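# Move tablecloth from side table to big table

## Task

Using the six arm mounts given in the scene frame (metres, heading in degrees counter-clockwise from +x: arm1 at x=-0.87 y=+0.65 z=+0.72 heading -90; arm2 at x=-0.87 y=-0.65 z=+0.72 heading +90; arm3 at x=+0.00 y=+0.65 z=+0.72 heading -90; arm4 at x=+0.00 y=-0.65 z=+0.72 heading +90; arm5 at x=+0.87 y=+0.65 z=+0.72 heading -90; arm6 at x=+0.87 y=-0.65 z=+0.72 heading +90), remove the tablecloth from the side table and lay it on the big table with no part draping over any edge. Every item standing on the side table must finish on the uncovered side-table top, upright as it was and near its original spot. Finally open all grippers and pull the arms away; anything that stays in place only because a robot is holding or propping it does not count. Knocking any rigid object out of the work area fails the task (cloth, paper and film are exempt).

## Robot and tools

ROBOTS. Six identical i2rt Big YAM arms, arm1 to arm6, each with six revolute joints, a two-finger gripper and a wrist camera. Their mounts are listed in the task (z=0.72 is the big table top). The hand reaches roughly 1.0 m from the joint-1 axis. Joints move at different speeds, so the hand can sweep a wide curve between postures. With joints 1 and 6 at 0 and the hand level pointing forward, the wrist camera rides above the hand looking toward the fingertips.

FRAME. One scene frame for everything: origin on the floor, +z up, metres. The hand point is midway between fingertips; the hand z axis runs along the fingers and the fingers close along hand y. No line reports the real foot pose.

execute_actions. Argument actions: a list holding exactly one action object, or empty. The action is keyed by arm name ("arm1".."arm6"); each arm entry has only "joints", a dict of absolute targets by joint name, not offsets. Joints and units: joint1_rad -2.879..2.879 (tolerance 0.045; rotation about the foot, positive counter-clockwise seen from above, 0 points along the foot's heading); joint2_rad 0..3.141 (0.14; shoulder, 0 = upper arm back and near level, increasing raises then brings it forward); joint3_rad 0..3.019 (0.09; elbow, 0 = folded, increasing opens); joint4_rad -1.692..1.57 (0.055; hand pitch, positive tips fingers up); joint5_rad -1.57..1.57 (0.03; hand yaw, positive toward the arm's right); joint6_rad -2.094..2.094 (0.035; hand roll, positive clockwise viewed from behind); gripper_m 0..0.093 (0.003; fingertip gap in metres, grip force about 50-62 N per pad, lower on some). Any number of arms and joints may appear; all start together and finish independently. Omitted joints or arms may keep pushing to earlier targets. An unknown key or out-of-range number rejects the whole call and nothing moves. Argument cameras: optional list from arm1_cam_wrist..arm6_cam_wrist, cam_high, cam_low, or "all"; omitted, null or ["all"] gives all, [] gives none. Images are taken when the call ends; the pictures line lists their order.

wait: seconds, 0 to 10. Commands nothing; returns state and images like an empty action.

zoom_image: camera (one of the eight names) and region [x0, y0, x1, y1] in pixels of that camera's latest full image, top-left origin, at most 504x504. Wrist images are 616x616 fisheye, cam_high and cam_low 504x504.

finished_scene: scene, the integer of the current scene. Irreversible; call it only when the result already holds steadily. Its reply says whether it succeeded and gives the next task. Replying with no tool call ends everything.

RESULT LINES. joint_positions gives current joint values. joint_status tells how each commanded joint of the last accepted action ended: reached, "off_target" (stopped short, may still push), "contact_stop" or "time_out" (target dropped, holds where it stopped; a timed-out joint may keep a nearby target within 0.375, 0.375, 0.113, 0.225, 0.075, 0.3 rad for joints 1-6 and move on if freed), "not_followed" (a self/inter-arm collision check blocked the arm's joint targets; the gripper part still runs; blocked targets may be retried on later actions). "joint command not followed" with a "cause:" line flags this. on_its_own lists uncommanded behaviour; "held at" is the held target, not the actual position. To relieve a pushing joint, command its reported position. Very small changes may not move a joint. Joint torques are listed per arm joint (no gripper); they are noisy, offset, scaled per unit and affected by friction, so treat them as rough hints of load.

CAMERAS. cam_high and cam_low are fixed in the room; calibration (OpenCV K, distortion D, T_world_to_cam) is supplied and may be off by a couple of degrees and millimetres. Wrist camera poses derive from joint readings and can be less accurate.

HAZARDS. The arms do not stop on contact and can push very hard. A hard press between two robots fails and ends the run; hard hits may too; nothing reports arm-arm contact, and the collision check ignores fingers, gripper housings and wrist cameras and can act late. Objects touching arms are fine. Sustained pushing or holding a load heats motors: MOTOR HOT appears from 85 °C; at 100 °C that arm and gripper go limp (OVER-TEMPERATURE FAULT, joints show "limit_stop_at_motor_heat"), dropping whatever it holds; resend targets after cooling. A loaded joint sags over time. Avoid dropping, slipping, slamming or toppling items, and never push rigid objects off the work area. The scene keeps running while you think, holding the last command.

Each tool is called after ">>>" by a JSON object that holds its "name" and its "arguments".

## Session

>>> {"name": "execute_actions", "arguments": {"actions": []}}

Scene clock: 0.00 s.
Joint torques (N m, as the arm reports them, + toward a larger angle): no reading
Motor temperatures (°C, as the motors report them): arm1=[26 27 28 26 27 27] | arm2=[29 29 30 30 27 28] | arm3=[27 28 26 29 29 30] | arm4=[27 27 30 29 30 28] | arm5=[27 29 30 29 30 31] | arm6=[30 27 29 26 27 29]
arm1.joint_positions: joint1_rad=-0.010 joint2_rad=+0.421 joint3_rad=+1.470 joint4_rad=-1.523 joint5_rad=+0.015 joint6_rad=+0.004 gripper_m=+0.095
arm1.joint_status: not commanded
arm1.hand: x=-0.8709 y=+0.5370 z=+1.3497 quat_wxyz=(-0.369, -0.602, -0.605, +0.369) (m; scene frame)
arm2.joint_positions: joint1_rad=-0.017 joint2_rad=+0.455 joint3_rad=+1.454 joint4_rad=-1.551 joint5_rad=-0.001 joint6_rad=+0.008 gripper_m=+0.094
arm2.joint_status: not commanded
arm2.hand: x=-0.8682 y=-0.5231 z=+1.3115 quat_wxyz=(-0.349, +0.607, -0.626, -0.342) (m; scene frame)
arm3.joint_positions: joint1_rad=-0.009 joint2_rad=+0.448 joint3_rad=+1.477 joint4_rad=-1.524 joint5_rad=-0.017 joint6_rad=+0.010 gripper_m=+0.095
arm3.joint_status: not commanded
arm3.hand: x=-0.0038 y=+0.5294 z=+1.3170 quat_wxyz=(-0.369, -0.613, -0.599, +0.358) (m; scene frame)
arm4.joint_positions: joint1_rad=+0.000 joint2_rad=+0.422 joint3_rad=+1.469 joint4_rad=-1.531 joint5_rad=+0.002 joint6_rad=+0.013 gripper_m=+0.094
arm4.joint_status: not commanded
arm4.hand: x=-0.0069 y=-0.5381 z=+1.3055 quat_wxyz=(-0.365, +0.607, -0.603, -0.367) (m; scene frame)
arm5.joint_positions: joint1_rad=-0.012 joint2_rad=+0.422 joint3_rad=+1.474 joint4_rad=-1.550 joint5_rad=+0.007 joint6_rad=-0.001 gripper_m=+0.095
arm5.joint_status: not commanded
arm5.hand: x=+0.8654 y=+0.5398 z=+1.3181 quat_wxyz=(-0.352, -0.619, -0.597, +0.369) (m; scene frame)
arm6.joint_positions: joint1_rad=+0.015 joint2_rad=+0.432 joint3_rad=+1.482 joint4_rad=-1.535 joint5_rad=-0.012 joint6_rad=+0.001 gripper_m=+0.095
arm6.joint_status: not commanded
arm6.hand: x=+0.8633 y=-0.5377 z=+1.3852 quat_wxyz=(-0.359, +0.615, -0.595, -0.373) (m; scene frame)
pictures: arm1_cam_wrist, arm2_cam_wrist, arm3_cam_wrist, arm4_cam_wrist, arm5_cam_wrist, arm6_cam_wrist, cam_high, cam_low
Images, in order (width x height): arm1_cam_wrist 616x616, arm2_cam_wrist 616x616, arm3_cam_wrist 616x616, arm4_cam_wrist 616x616, arm5_cam_wrist 616x616, arm6_cam_wrist 616x616, cam_high 504x504, cam_low 504x504.

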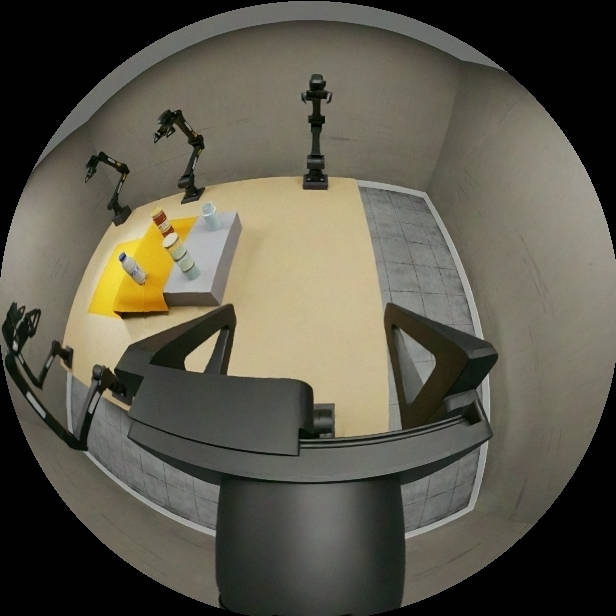

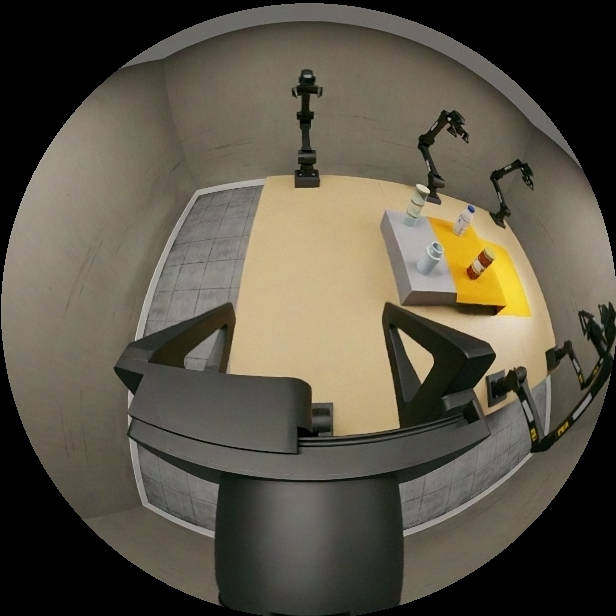

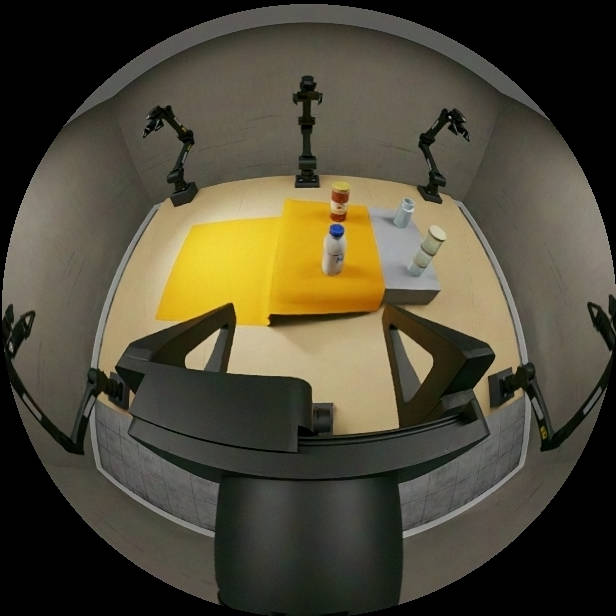

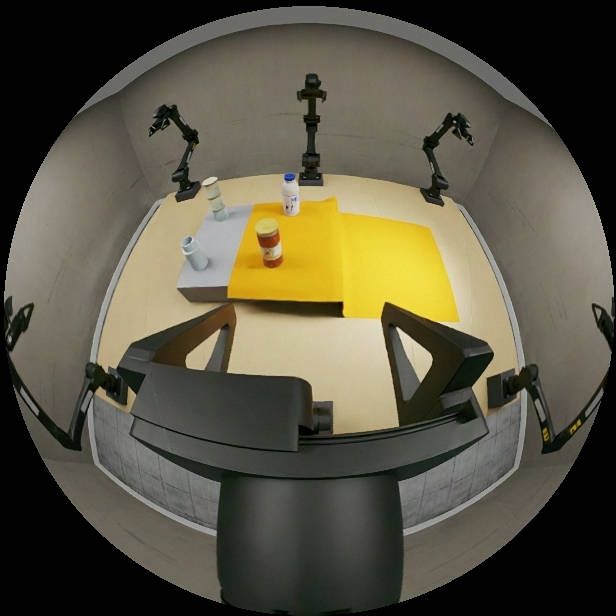

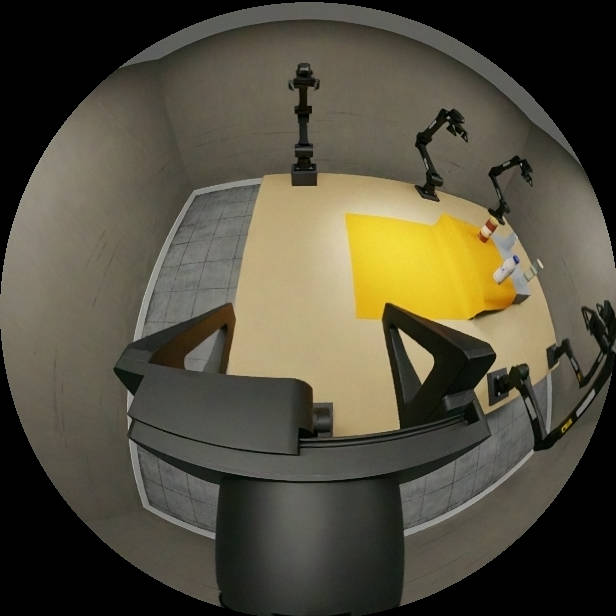

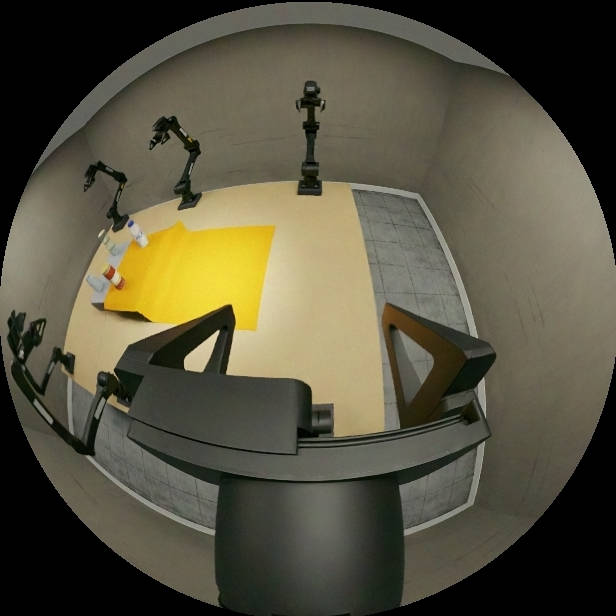

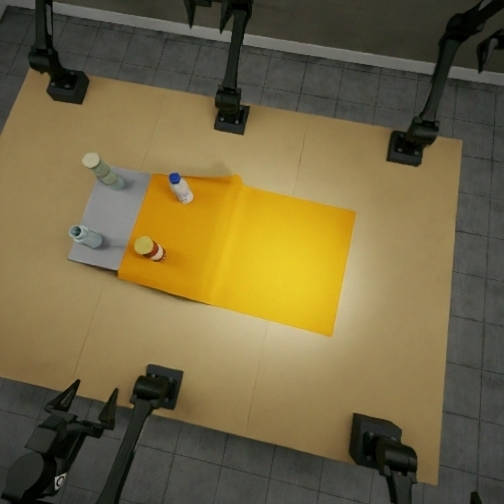

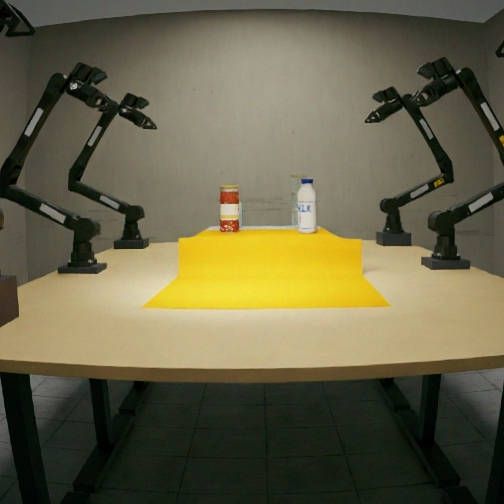

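>>> {"name": "zoom_image", "arguments": {"camera": "cam_high", "region": [50, 130, 270, 320]}}

>>> {"name": "zoom_image", "arguments": {"camera": "cam_low", "region": [130, 160, 400, 320]}}

Region (50, 130, 270, 320) of cam_high's 504x504 image, scaled by 2.291, with more detail than that image has; it fills the top 435 rows of this view, and the rest is white.

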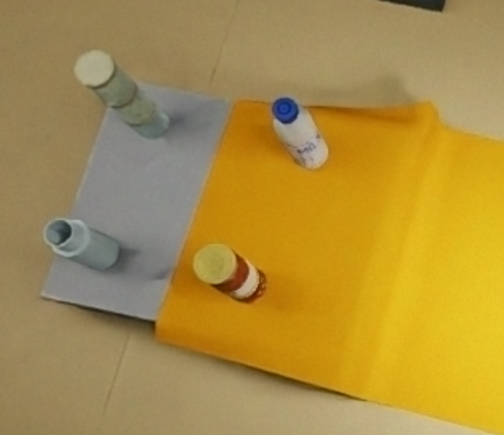

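Region (130, 160, 400, 320) of cam_low's 504x504 image, scaled by 1.867, with more detail than that image has; it fills the top 299 rows of this view, and the rest is white.

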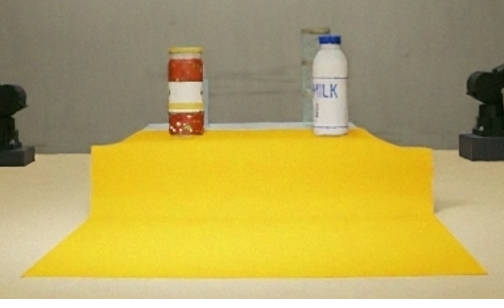

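>>> {"name": "execute_actions", "arguments": {"actions": [{"arm1":{"joints":{"joint4_rad":-0.5}},"arm2":{"joints":{"joint3_rad":0.8,"joint4_rad":-0.9}},"arm5":{"joints":{"joint2_rad":1.2,"joint3_rad":2.25}},"arm6":{"joints":{"joint2_rad":1.2,"joint3_rad":1.5,"joint4_rad":-1.0}},"arm3":{"joints":{"joint1_rad":-0.14,"joint2_rad":0.9,"joint3_rad":0.9,"joint4_rad":-0.3}},"arm4":{"joints":{"joint1_rad":0.19,"joint2_rad":0.9,"joint3_rad":0.9,"joint4_rad":-0.3}}}], "cameras": ["cam_high","cam_low"]}}

Scene clock: 40.90 s.
Joint torques (N m, as the arm reports them, + toward a larger angle): arm1=[ 0.94  6.23  6.31  2.22  0.02 -0.05] | arm2=[-0.54  1.41 10.72  2.69  0.05  0.08] | arm3=[-0.88 -2.73 11.53  3.03 -0.12  0.12] | arm4=[-0.8  -7.47 12.74  3.04 -0.04 -0.1 ] | arm5=[-0.27 -4.16  7.82  1.73  0.01 -0.12] | arm6=[  1.32 -10.95  12.84   2.32   0.09   0.07]
Motor temperatures (°C, as the motors report them): arm1=[26 27 32 26 27 27] | arm2=[29 29 34 30 27 28] | arm3=[27 29 29 29 29 30] | arm4=[27 27 32 29 30 28] | arm5=[27 29 35 29 30 31] | arm6=[30 28 33 27 27 29]
arm1.joint_positions: joint1_rad=-0.010 joint2_rad=+0.421 joint3_rad=+1.470 joint4_rad=-0.524 joint5_rad=+0.015 joint6_rad=+0.004 gripper_m=+0.095
arm1.joint_status: all done
arm1.hand: x=-0.8711 y=+0.5429 z=+1.5851 quat_wxyz=(-0.617, -0.355, -0.351, +0.608) (m; scene frame)
arm2.joint_positions: joint1_rad=-0.017 joint2_rad=+0.463 joint3_rad=+0.802 joint4_rad=-0.922 joint5_rad=-0.001 joint6_rad=+0.008 gripper_m=+0.094
arm2.joint_status: all done
arm2.hand: x=-0.8639 y=-0.3714 z=+1.1131 quat_wxyz=(-0.339, +0.613, -0.632, -0.332) (m; scene frame)
arm3.joint_positions: joint1_rad=-0.132 joint2_rad=+0.890 joint3_rad=+0.896 joint4_rad=-0.325 joint5_rad=-0.017 joint6_rad=+0.010 gripper_m=+0.095
arm3.joint_status: all done
arm3.hand: x=-0.0641 y=+0.2042 z=+1.1449 quat_wxyz=(-0.395, -0.612, -0.529, +0.435) (m; scene frame)
arm4.joint_positions: joint1_rad=+0.183 joint2_rad=+0.905 joint3_rad=+0.889 joint4_rad=-0.328 joint5_rad=+0.002 joint6_rad=+0.013 gripper_m=+0.094
arm4.joint_status: all done
arm4.hand: x=-0.0924 y=-0.2046 z=+1.1226 quat_wxyz=(-0.366, +0.631, -0.521, -0.444) (m; scene frame)
arm5.joint_positions: joint1_rad=-0.012 joint2_rad=+1.199 joint3_rad=+2.220 joint4_rad=-1.550 joint5_rad=+0.007 joint6_rad=-0.001 gripper_m=+0.095
arm5.joint_status: all done
arm5.hand: x=+0.8575 y=+0.2898 z=+1.4656 quat_wxyz=(-0.343, -0.624, -0.603, +0.360) (m; scene frame)
arm6.joint_positions: joint1_rad=+0.015 joint2_rad=+1.215 joint3_rad=+1.475 joint4_rad=-1.019 joint5_rad=-0.012 joint6_rad=+0.001 gripper_m=+0.095
arm6.joint_status: all done
arm6.hand: x=+0.8549 y=-0.1501 z=+1.2569 quat_wxyz=(-0.274, +0.659, -0.640, -0.286) (m; scene frame)
pictures: cam_high, cam_low
Images, in order (width x height): cam_high 504x504, cam_low 504x504.

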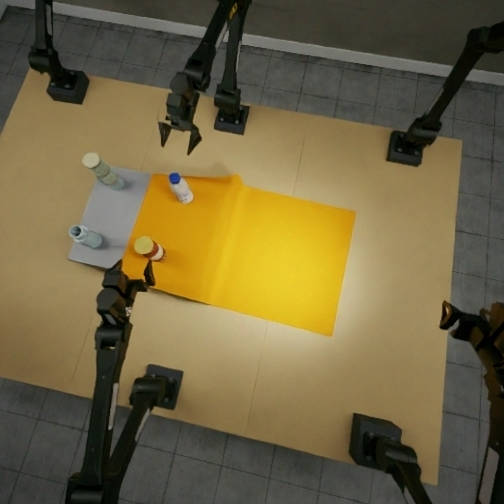

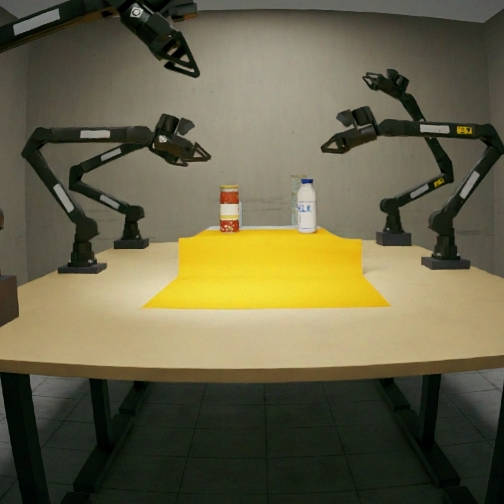

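>>> {"name": "execute_actions", "arguments": {"actions": [], "cameras": ["arm3_cam_wrist","arm4_cam_wrist"]}}

Scene clock: 60.47 s.
Joint torques (N m, as the arm reports them, + toward a larger angle): arm1=[ 0.96  6.22  6.32  2.22  0.02 -0.06] | arm2=[ 0.47  0.45 10.53  2.73 -0.03  0.06] | arm3=[-0.88 -2.72 11.53  3.04 -0.12  0.12] | arm4=[-0.88 -7.46 12.74  3.04 -0.04 -0.11] | arm5=[-0.25 -3.94  7.8   1.72  0.01 -0.11] | arm6=[  1.   -11.47  13.13   2.32   0.08   0.08]
Motor temperatures (°C, as the motors report them): arm1=[26 27 32 26 27 27] | arm2=[29 29 36 30 27 28] | arm3=[27 28 32 30 29 30] | arm4=[27 27 34 29 30 28] | arm5=[27 29 36 29 30 31] | arm6=[30 28 37 27 27 29]
arm1.joint_positions: joint1_rad=-0.010 joint2_rad=+0.421 joint3_rad=+1.470 joint4_rad=-0.524 joint5_rad=+0.015 joint6_rad=+0.004 gripper_m=+0.095
arm1.joint_status: all done
arm1.hand: x=-0.8711 y=+0.5429 z=+1.5851 quat_wxyz=(-0.617, -0.355, -0.351, +0.608) (m; scene frame)
arm2.joint_positions: joint1_rad=-0.017 joint2_rad=+0.463 joint3_rad=+0.802 joint4_rad=-0.922 joint5_rad=-0.001 joint6_rad=+0.008 gripper_m=+0.094
arm2.joint_status: all done
arm2.hand: x=-0.8639 y=-0.3714 z=+1.1131 quat_wxyz=(-0.339, +0.613, -0.632, -0.332) (m; scene frame)
arm3.joint_positions: joint1_rad=-0.132 joint2_rad=+0.890 joint3_rad=+0.896 joint4_rad=-0.325 joint5_rad=-0.017 joint6_rad=+0.010 gripper_m=+0.095
arm3.joint_status: all done
arm3.hand: x=-0.0641 y=+0.2042 z=+1.1449 quat_wxyz=(-0.395, -0.612, -0.529, +0.435) (m; scene frame)
arm4.joint_positions: joint1_rad=+0.183 joint2_rad=+0.905 joint3_rad=+0.889 joint4_rad=-0.328 joint5_rad=+0.002 joint6_rad=+0.013 gripper_m=+0.094
arm4.joint_status: all done
arm4.hand: x=-0.0924 y=-0.2046 z=+1.1226 quat_wxyz=(-0.366, +0.631, -0.521, -0.444) (m; scene frame)
arm5.joint_positions: joint1_rad=-0.012 joint2_rad=+1.199 joint3_rad=+2.220 joint4_rad=-1.550 joint5_rad=+0.007 joint6_rad=-0.001 gripper_m=+0.095
arm5.joint_status: all done
arm5.hand: x=+0.8575 y=+0.2898 z=+1.4656 quat_wxyz=(-0.343, -0.624, -0.603, +0.360) (m; scene frame)
arm6.joint_positions: joint1_rad=+0.015 joint2_rad=+1.215 joint3_rad=+1.475 joint4_rad=-1.019 joint5_rad=-0.012 joint6_rad=+0.001 gripper_m=+0.095
arm6.joint_status: all done
arm6.hand: x=+0.8549 y=-0.1501 z=+1.2569 quat_wxyz=(-0.274, +0.659, -0.640, -0.286) (m; scene frame)
pictures: arm3_cam_wrist, arm4_cam_wrist
camera_calibration (this result's frames):
arm3_cam_wrist: T_world_to_cam=[[-0.992608, 0.11843, -0.0265434, -0.0586694], [0.111516, 0.803648, -0.584564, 0.516025], [-0.0478981, -0.583202, -0.810914, 1.17169], [0, 0, 0, 1]] pos_world=[-0.0596591, 0.275579, 1.25023]
arm4_cam_wrist: T_world_to_cam=[[0.982637, 0.185468, 0.00508959, 0.120424], [0.156153, -0.811883, -0.56255, 0.48117], [-0.100203, 0.553577, -0.826748, 1.16031], [0, 0, 0, 1]] pos_world=[-0.0772031, -0.274001, 1.22935]
Images, in order (width x height): arm3_cam_wrist 616x616, arm4_cam_wrist 616x616.

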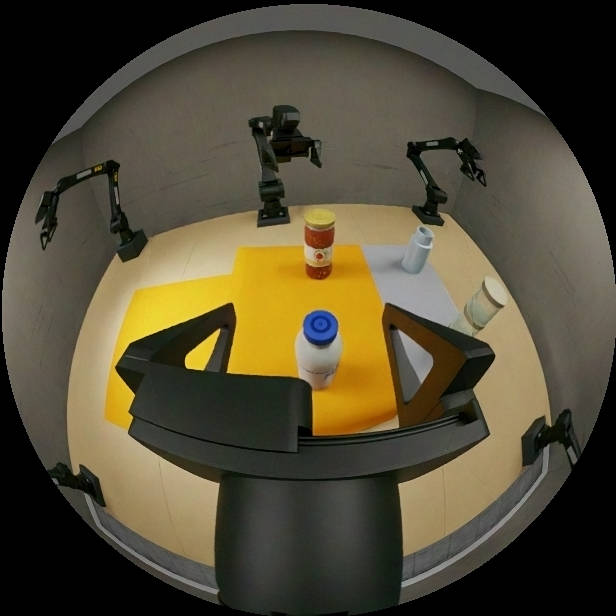

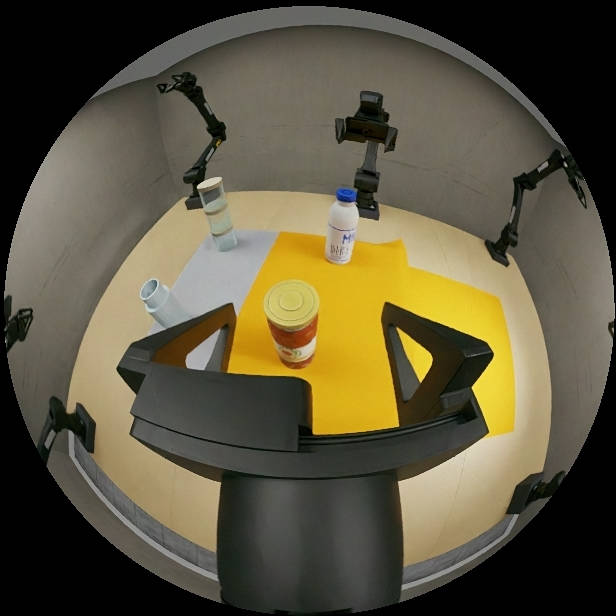

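>>> {"name": "execute_actions", "arguments": {"actions": [{"arm3":{"joints":{"joint1_rad":-0.165,"joint2_rad":1.11,"joint3_rad":0.495,"joint4_rad":0.135}},"arm4":{"joints":{"joint1_rad":0.232,"joint2_rad":1.17,"joint3_rad":0.58,"joint4_rad":0.125}},"arm5":{"joints":{"joint1_rad":-1.1,"joint2_rad":1.45,"joint3_rad":2.04,"joint4_rad":-1.04,"joint6_rad":-1.12}},"arm6":{"joints":{"joint1_rad":1.09,"joint3_rad":1.7,"joint4_rad":-0.92,"joint6_rad":1.09}}}], "cameras": ["arm3_cam_wrist","arm4_cam_wrist","cam_high","cam_low"]}}

Scene clock: 111.47 s.
Joint torques (N m, as the arm reports them, + toward a larger angle): arm1=[ 0.97  6.21  6.33  2.23  0.01 -0.06] | arm2=[-0.48  0.93 10.79  2.66  0.01  0.12] | arm3=[-0.94 -4.52  9.36  2.9  -0.12  0.11] | arm4=[ -1.03 -10.47  11.29   2.88  -0.04  -0.1 ] | arm5=[  0.27 -11.81  10.58   2.41  -0.13  -0.16] | arm6=[ 1.19 -9.52 13.61  2.04  0.11  0.1 ]
Motor temperatures (°C, as the motors report them): arm1=[26 28 33 26 27 27] | arm2=[29 29 38 30 27 28] | arm3=[27 28 34 30 29 30] | arm4=[27 27 36 29 30 28] | arm5=[27 29 38 29 30 31] | arm6=[30 29 41 27 27 29]
arm1.joint_positions: joint1_rad=-0.010 joint2_rad=+0.421 joint3_rad=+1.470 joint4_rad=-0.524 joint5_rad=+0.015 joint6_rad=+0.004 gripper_m=+0.095
arm1.joint_status: not commanded
arm1.hand: x=-0.8711 y=+0.5429 z=+1.5851 quat_wxyz=(-0.617, -0.355, -0.351, +0.608) (m; scene frame)
arm2.joint_positions: joint1_rad=-0.017 joint2_rad=+0.463 joint3_rad=+0.802 joint4_rad=-0.922 joint5_rad=-0.001 joint6_rad=+0.008 gripper_m=+0.094
arm2.joint_status: not commanded
arm2.hand: x=-0.8639 y=-0.3714 z=+1.1131 quat_wxyz=(-0.339, +0.613, -0.632, -0.332) (m; scene frame)
arm3.joint_positions: joint1_rad=-0.156 joint2_rad=+1.111 joint3_rad=+0.496 joint4_rad=+0.112 joint5_rad=-0.017 joint6_rad=+0.010 gripper_m=+0.095
arm3.joint_status: all done
arm3.hand: x=-0.0716 y=+0.2145 z=+0.9127 quat_wxyz=(-0.340, -0.657, -0.554, +0.381) (m; scene frame)
arm4.joint_positions: joint1_rad=+0.228 joint2_rad=+1.185 joint3_rad=+0.563 joint4_rad=+0.099 joint5_rad=+0.002 joint6_rad=+0.013 gripper_m=+0.094
arm4.joint_status: all done
arm4.hand: x=-0.1122 y=-0.1980 z=+0.9026 quat_wxyz=(-0.310, +0.679, -0.537, -0.392) (m; scene frame)
arm5.joint_positions: joint1_rad=-1.106 joint2_rad=+1.438 joint3_rad=+2.006 joint4_rad=-1.059 joint5_rad=+0.010 joint6_rad=-1.107 gripper_m=+0.095
arm5.joint_status: all done
arm5.hand: x=+0.3479 y=+0.4027 z=+1.3611 quat_wxyz=(+0.172, -0.614, -0.599, +0.485) (m; scene frame)
arm6.joint_positions: joint1_rad=+1.092 joint2_rad=+1.206 joint3_rad=+1.664 joint4_rad=-0.930 joint5_rad=-0.012 joint6_rad=+1.074 gripper_m=+0.095
arm6.joint_status: all done
arm6.hand: x=+0.4106 y=-0.4209 z=+1.3815 quat_wxyz=(+0.158, +0.614, -0.592, -0.497) (m; scene frame)
pictures: arm3_cam_wrist, arm4_cam_wrist, cam_high, cam_low
camera_calibration (this result's frames):
arm3_cam_wrist: T_world_to_cam=[[-0.988804, 0.146069, -0.0305176, -0.0755027], [0.145099, 0.893407, -0.42517, 0.210491], [-0.0348397, -0.424838, -0.904599, 1.04149], [0, 0, 0, 1]] pos_world=[-0.0689141, 0.265439, 1.02932]
arm4_cam_wrist: T_world_to_cam=[[0.973671, 0.227851, 0.00703189, 0.145412], [0.211011, -0.889178, -0.406001, 0.215406], [-0.0862553, 0.396795, -0.913846, 1.02194], [0, 0, 0, 1]] pos_world=[-0.0988882, -0.247099, 1.02033]
Images, in order (width x height): arm3_cam_wrist 616x616, arm4_cam_wrist 616x616, cam_high 504x504, cam_low 504x504.

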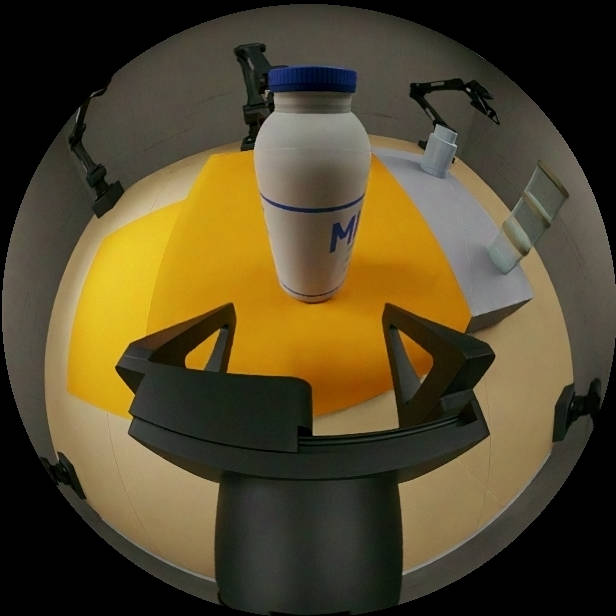

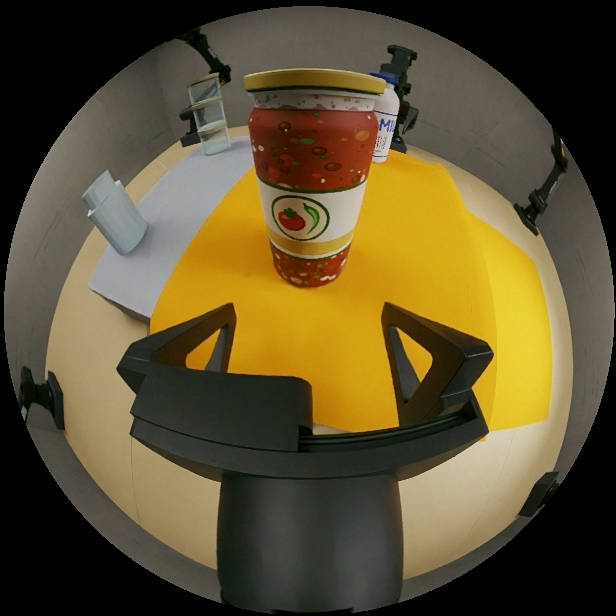

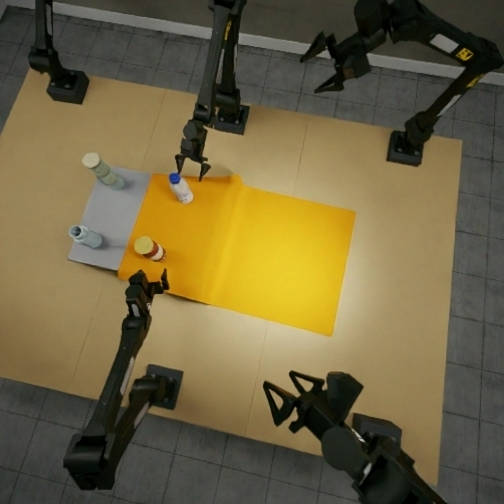

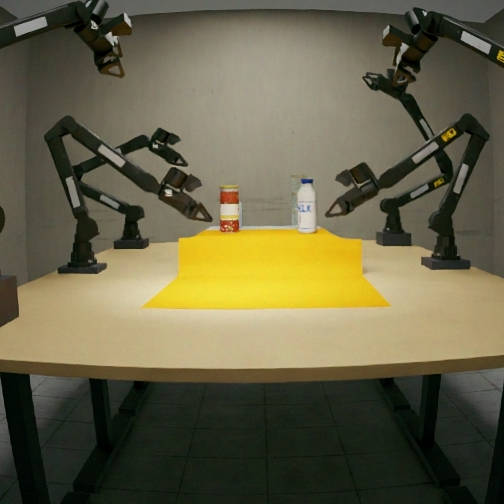

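>>> {"name": "execute_actions", "arguments": {"actions": [{"arm3":{"joints":{"joint2_rad":1.22,"joint3_rad":0.565,"joint4_rad":0.6}},"arm4":{"joints":{"joint2_rad":1.28,"joint3_rad":0.645,"joint4_rad":0.58}},"arm5":{"joints":{"joint2_rad":2.07,"joint3_rad":2.07,"joint4_rad":-1.04}},"arm6":{"joints":{"joint2_rad":2.12,"joint3_rad":2.01,"joint4_rad":-0.92}}}], "cameras": ["arm3_cam_wrist","arm4_cam_wrist","arm5_cam_wrist","arm6_cam_wrist","cam_high","cam_low"]}}

Scene clock: 125.20 s.
Joint torques (N m, as the arm reports them, + toward a larger angle): arm1=[ 1.    6.21  6.33  2.22  0.02 -0.05] | arm2=[-0.54  0.37 10.82  2.7   0.02  0.06] | arm3=[-0.9  -5.72 12.67  3.06 -0.12  0.11] | arm4=[ -1.11 -10.59  14.65   3.1   -0.04  -0.11] | arm5=[  0.25 -25.12  11.2    1.26  -0.16  -0.22] | arm6=[  0.97 -27.27  14.25   1.1    0.13   0.16]
Motor temperatures (°C, as the motors report them): arm1=[26 28 33 26 27 27] | arm2=[29 29 38 30 27 28] | arm3=[27 29 33 30 29 30] | arm4=[27 27 36 29 30 28] | arm5=[27 30 41 29 30 31] | arm6=[30 29 42 27 27 29]
arm1.joint_positions: joint1_rad=-0.010 joint2_rad=+0.421 joint3_rad=+1.470 joint4_rad=-0.524 joint5_rad=+0.015 joint6_rad=+0.004 gripper_m=+0.095
arm1.joint_status: not commanded
arm1.hand: x=-0.8711 y=+0.5429 z=+1.5851 quat_wxyz=(-0.617, -0.355, -0.351, +0.608) (m; scene frame)
arm2.joint_positions: joint1_rad=-0.017 joint2_rad=+0.463 joint3_rad=+0.802 joint4_rad=-0.922 joint5_rad=-0.001 joint6_rad=+0.008 gripper_m=+0.094
arm2.joint_status: not commanded
arm2.hand: x=-0.8639 y=-0.3714 z=+1.1131 quat_wxyz=(-0.339, +0.613, -0.632, -0.332) (m; scene frame)
arm3.joint_positions: joint1_rad=-0.156 joint2_rad=+1.221 joint3_rad=+0.524 joint4_rad=+0.575 joint5_rad=-0.017 joint6_rad=+0.010 gripper_m=+0.095
arm3.joint_status: all done
arm3.hand: x=-0.0805 y=+0.1644 z=+0.9865 quat_wxyz=(-0.439, -0.571, -0.483, +0.499) (m; scene frame)
arm4.joint_positions: joint1_rad=+0.228 joint2_rad=+1.283 joint3_rad=+0.583 joint4_rad=+0.552 joint5_rad=+0.002 joint6_rad=+0.013 gripper_m=+0.094
arm4.joint_status: all done
arm4.hand: x=-0.1248 y=-0.1502 z=+0.9717 quat_wxyz=(-0.403, +0.595, -0.469, -0.513) (m; scene frame)
arm5.joint_positions: joint1_rad=-1.106 joint2_rad=+2.067 joint3_rad=+2.035 joint4_rad=-1.048 joint5_rad=+0.009 joint6_rad=-1.108 gripper_m=+0.095
arm5.joint_status: all done
arm5.hand: x=+0.1836 y=+0.3252 z=+0.9586 quat_wxyz=(+0.084, -0.693, -0.679, +0.228) (m; scene frame)
arm6.joint_positions: joint1_rad=+1.092 joint2_rad=+2.136 joint3_rad=+1.966 joint4_rad=-0.921 joint5_rad=-0.012 joint6_rad=+1.075 gripper_m=+0.095
arm6.joint_status: all done
arm6.hand: x=+0.1807 y=-0.3018 z=+0.9464 quat_wxyz=(+0.074, +0.697, -0.677, -0.224) (m; scene frame)
pictures: arm3_cam_wrist, arm4_cam_wrist, arm5_cam_wrist, arm6_cam_wrist, cam_high, cam_low
camera_calibration (this result's frames):
arm3_cam_wrist: T_world_to_cam=[[-0.990047, 0.139039, -0.0217995, -0.0823268], [0.110553, 0.672468, -0.731823, 0.623895], [-0.0870925, -0.726949, -0.681146, 0.911723], [0, 0, 0, 1]] pos_world=[-0.0710766, 0.254674, 1.0758]
arm4_cam_wrist: T_world_to_cam=[[0.973158, 0.230115, 0.00316105, 0.150299], [0.163661, -0.682336, -0.712484, 0.611539], [-0.161796, 0.693877, -0.701681, 0.894012], [0, 0, 0, 1]] pos_world=[-0.101702, -0.237645, 1.06255]
arm5_cam_wrist: T_world_to_cam=[[-0.900714, 0.0703028, 0.428686, -0.267298], [0.244219, 0.898059, 0.365852, -0.680402], [-0.359265, 0.434222, -0.826063, 0.835427], [0, 0, 0, 1]] pos_world=[0.225548, 0.267072, 1.05363]
arm6_cam_wrist: T_world_to_cam=[[0.91375, 0.0691553, -0.400348, 0.229422], [0.222409, -0.909783, 0.350469, -0.643549], [-0.339993, -0.409282, -0.846695, 0.871053], [0, 0, 0, 1]] pos_world=[0.229649, -0.244849, 1.05491]
Images, in order (width x height): arm3_cam_wrist 616x616, arm4_cam_wrist 616x616, arm5_cam_wrist 616x616, arm6_cam_wrist 616x616, cam_high 504x504, cam_low 504x504.

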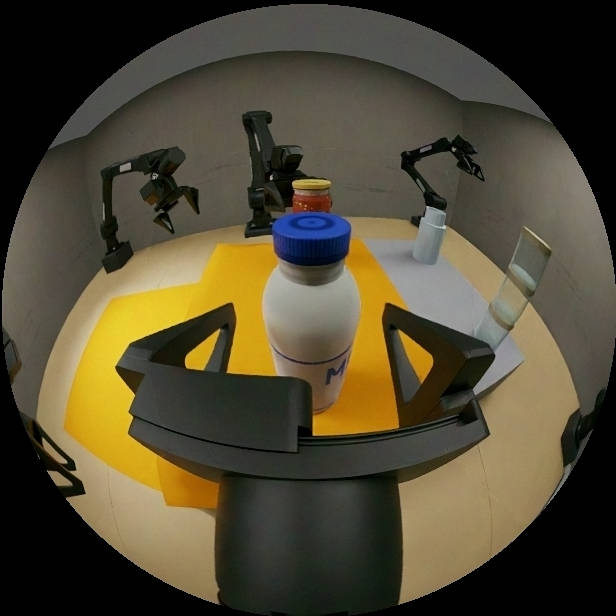

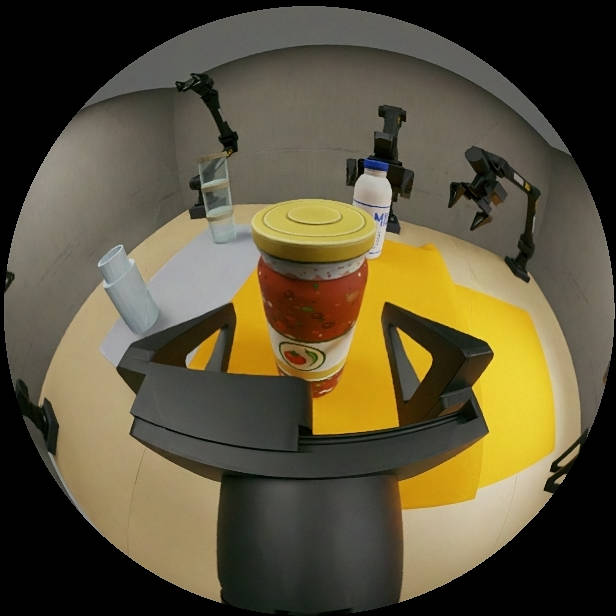

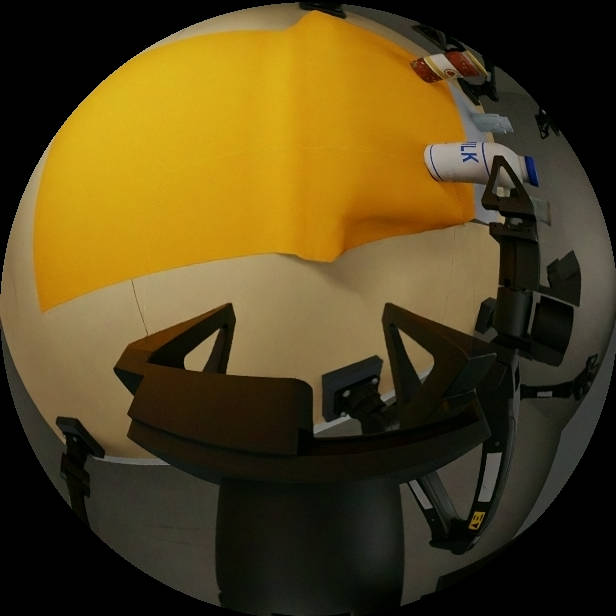

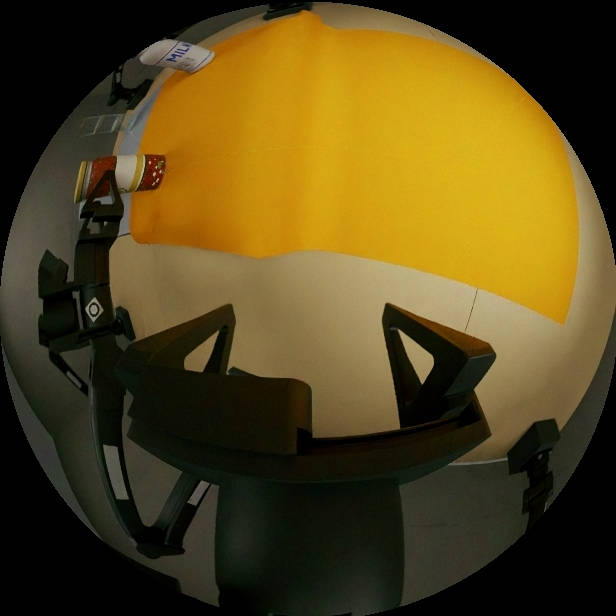

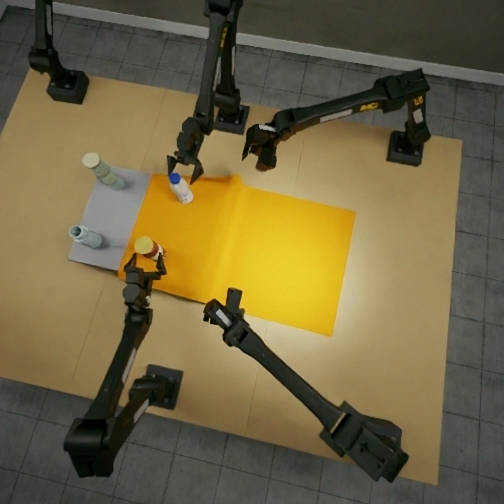

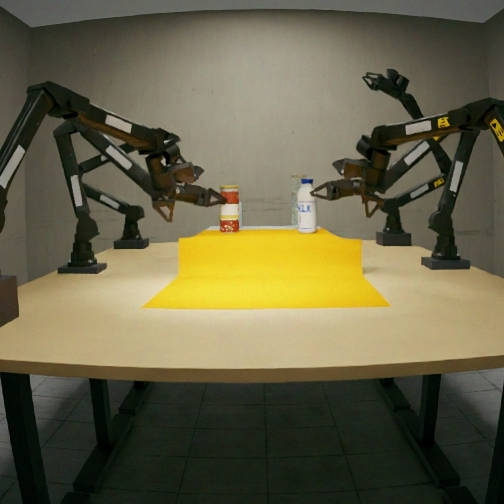

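>>> {"name": "execute_actions", "arguments": {"actions": [{"arm3":{"joints":{"joint2_rad":1.465,"joint3_rad":0.605,"joint4_rad":0.775}},"arm4":{"joints":{"joint2_rad":1.488,"joint3_rad":0.69,"joint4_rad":0.742}},"arm5":{"joints":{"joint1_rad":-1.127,"joint2_rad":2.25,"joint3_rad":2.31,"joint4_rad":-0.925,"gripper_m":0.075}},"arm6":{"joints":{"joint1_rad":1.11,"joint2_rad":2.34,"joint3_rad":2.405,"joint4_rad":-0.885,"gripper_m":0.075}}}], "cameras": ["arm3_cam_wrist","arm4_cam_wrist","arm5_cam_wrist","arm6_cam_wrist","cam_high","cam_low"]}}

Scene clock: 151.03 s.
Joint torques (N m, as the arm reports them, + toward a larger angle): arm1=[ 1.01  6.2   6.33  2.22  0.01 -0.05] | arm2=[-0.04  1.26 10.83  2.67  0.    0.09] | arm3=[-0.91 -8.34 10.02  3.05 -0.12  0.12] | arm4=[ -1.18 -13.7   12.16   3.09  -0.04  -0.1 ] | arm5=[ -0.54 -24.8   12.68   1.82  -0.15  -0.2 ] | arm6=[  1.53 -28.99  14.97   1.87   0.14   0.14]
Motor temperatures (°C, as the motors report them): arm1=[26 28 33 26 27 27] | arm2=[29 29 38 30 27 28] | arm3=[27 29 36 30 29 30] | arm4=[27 28 38 29 30 28] | arm5=[27 34 45 29 30 31] | arm6=[30 33 44 27 27 29]
arm1.joint_positions: joint1_rad=-0.010 joint2_rad=+0.421 joint3_rad=+1.470 joint4_rad=-0.524 joint5_rad=+0.015 joint6_rad=+0.004 gripper_m=+0.095
arm1.joint_status: not commanded
arm1.hand: x=-0.8711 y=+0.5429 z=+1.5851 quat_wxyz=(-0.617, -0.355, -0.351, +0.608) (m; scene frame)
arm2.joint_positions: joint1_rad=-0.017 joint2_rad=+0.463 joint3_rad=+0.802 joint4_rad=-0.922 joint5_rad=-0.001 joint6_rad=+0.008 gripper_m=+0.094
arm2.joint_status: not commanded
arm2.hand: x=-0.8639 y=-0.3714 z=+1.1131 quat_wxyz=(-0.339, +0.613, -0.632, -0.332) (m; scene frame)
arm3.joint_positions: joint1_rad=-0.156 joint2_rad=+1.470 joint3_rad=+0.579 joint4_rad=+0.751 joint5_rad=-0.017 joint6_rad=+0.010 gripper_m=+0.095
arm3.joint_status: all done
arm3.hand: x=-0.0871 y=+0.1228 z=+0.9350 quat_wxyz=(-0.434, -0.576, -0.487, +0.493) (m; scene frame)
arm4.joint_positions: joint1_rad=+0.228 joint2_rad=+1.496 joint3_rad=+0.646 joint4_rad=+0.713 joint5_rad=+0.002 joint6_rad=+0.013 gripper_m=+0.094
arm4.joint_status: all done
arm4.hand: x=-0.1344 y=-0.1092 z=+0.9336 quat_wxyz=(-0.406, +0.592, -0.467, -0.517) (m; scene frame)
arm5.joint_positions: joint1_rad=-1.124 joint2_rad=+2.211 joint3_rad=+2.256 joint4_rad=-0.940 joint5_rad=+0.009 joint6_rad=-1.109 gripper_m=+0.075
arm5.joint_status: all done
arm5.hand: x=+0.1067 y=+0.3045 z=+0.9763 quat_wxyz=(+0.116, -0.679, -0.654, +0.311) (m; scene frame)
arm6.joint_positions: joint1_rad=+1.105 joint2_rad=+2.347 joint3_rad=+2.358 joint4_rad=-0.898 joint5_rad=-0.012 joint6_rad=+1.075 gripper_m=+0.075
arm6.joint_status: all done
arm6.hand: x=+0.0853 y=-0.2669 z=+0.9819 quat_wxyz=(+0.105, +0.681, -0.651, -0.317) (m; scene frame)
pictures: arm3_cam_wrist, arm4_cam_wrist, arm5_cam_wrist, arm6_cam_wrist, cam_high, cam_low
camera_calibration (this result's frames):
arm3_cam_wrist: T_world_to_cam=[[-0.99, 0.139298, -0.0222754, -0.083738], [0.112648, 0.685587, -0.719223, 0.601751], [-0.0849142, -0.71454, -0.694423, 0.856863], [0, 0, 0, 1]] pos_world=[-0.0779268, 0.211375, 1.02595]
arm4_cam_wrist: T_world_to_cam=[[0.973138, 0.230202, 0.00306153, 0.150473], [0.161852, -0.674621, -0.720202, 0.621798], [-0.163727, 0.701352, -0.693758, 0.830475], [0, 0, 0, 1]] pos_world=[-0.111099, -0.197616, 1.02351]
arm5_cam_wrist: T_world_to_cam=[[-0.814646, 0.12367, 0.56662, -0.50283], [0.311241, 0.917616, 0.247203, -0.546743], [-0.489368, 0.377738, -0.786023, 0.823389], [0, 0, 0, 1]] pos_world=[0.163482, 0.25286, 1.06727]
arm6_cam_wrist: T_world_to_cam=[[0.825036, 0.12515, -0.551048, 0.498902], [0.287897, -0.932208, 0.219326, -0.485772], [-0.486243, -0.339597, -0.805135, 0.873195], [0, 0, 0, 1]] pos_world=[0.152825, -0.218744, 1.0845]
Images, in order (width x height): arm3_cam_wrist 616x616, arm4_cam_wrist 616x616, arm5_cam_wrist 616x616, arm6_cam_wrist 616x616, cam_high 504x504, cam_low 504x504.

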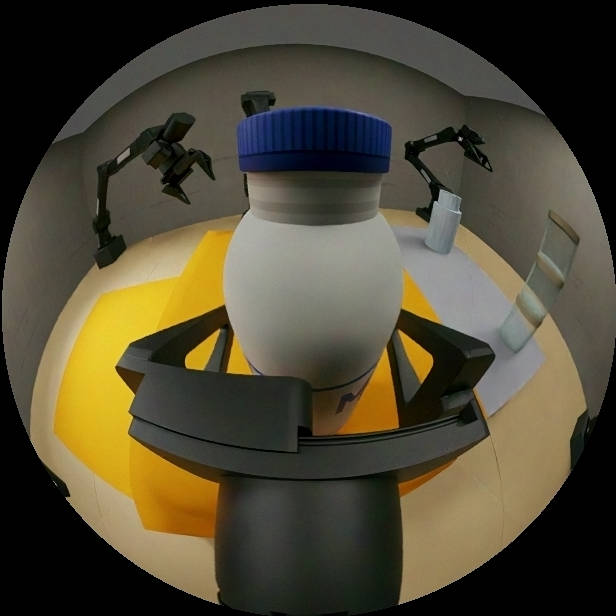

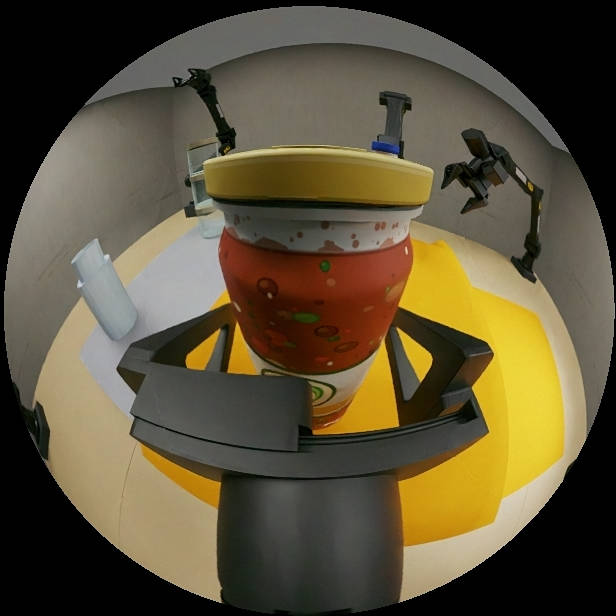

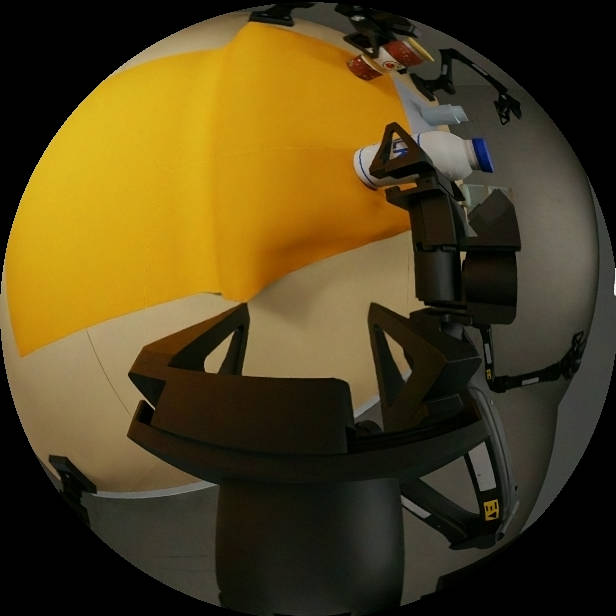

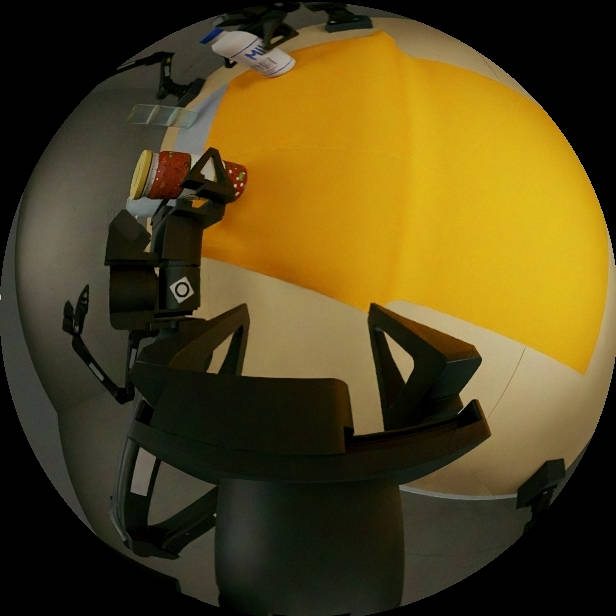

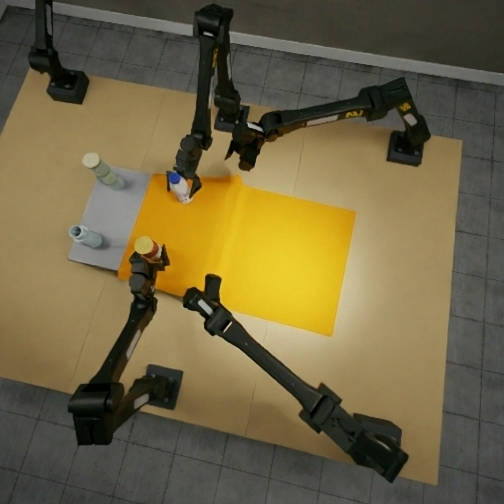

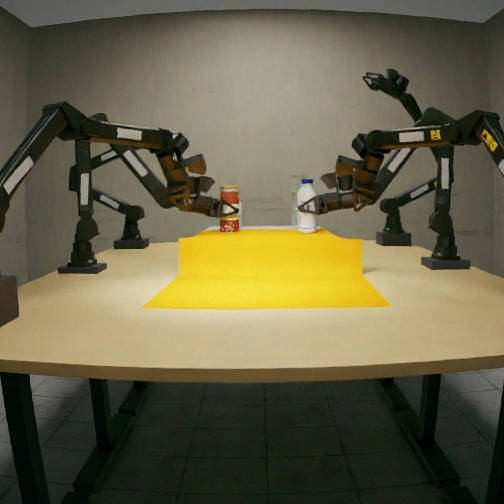

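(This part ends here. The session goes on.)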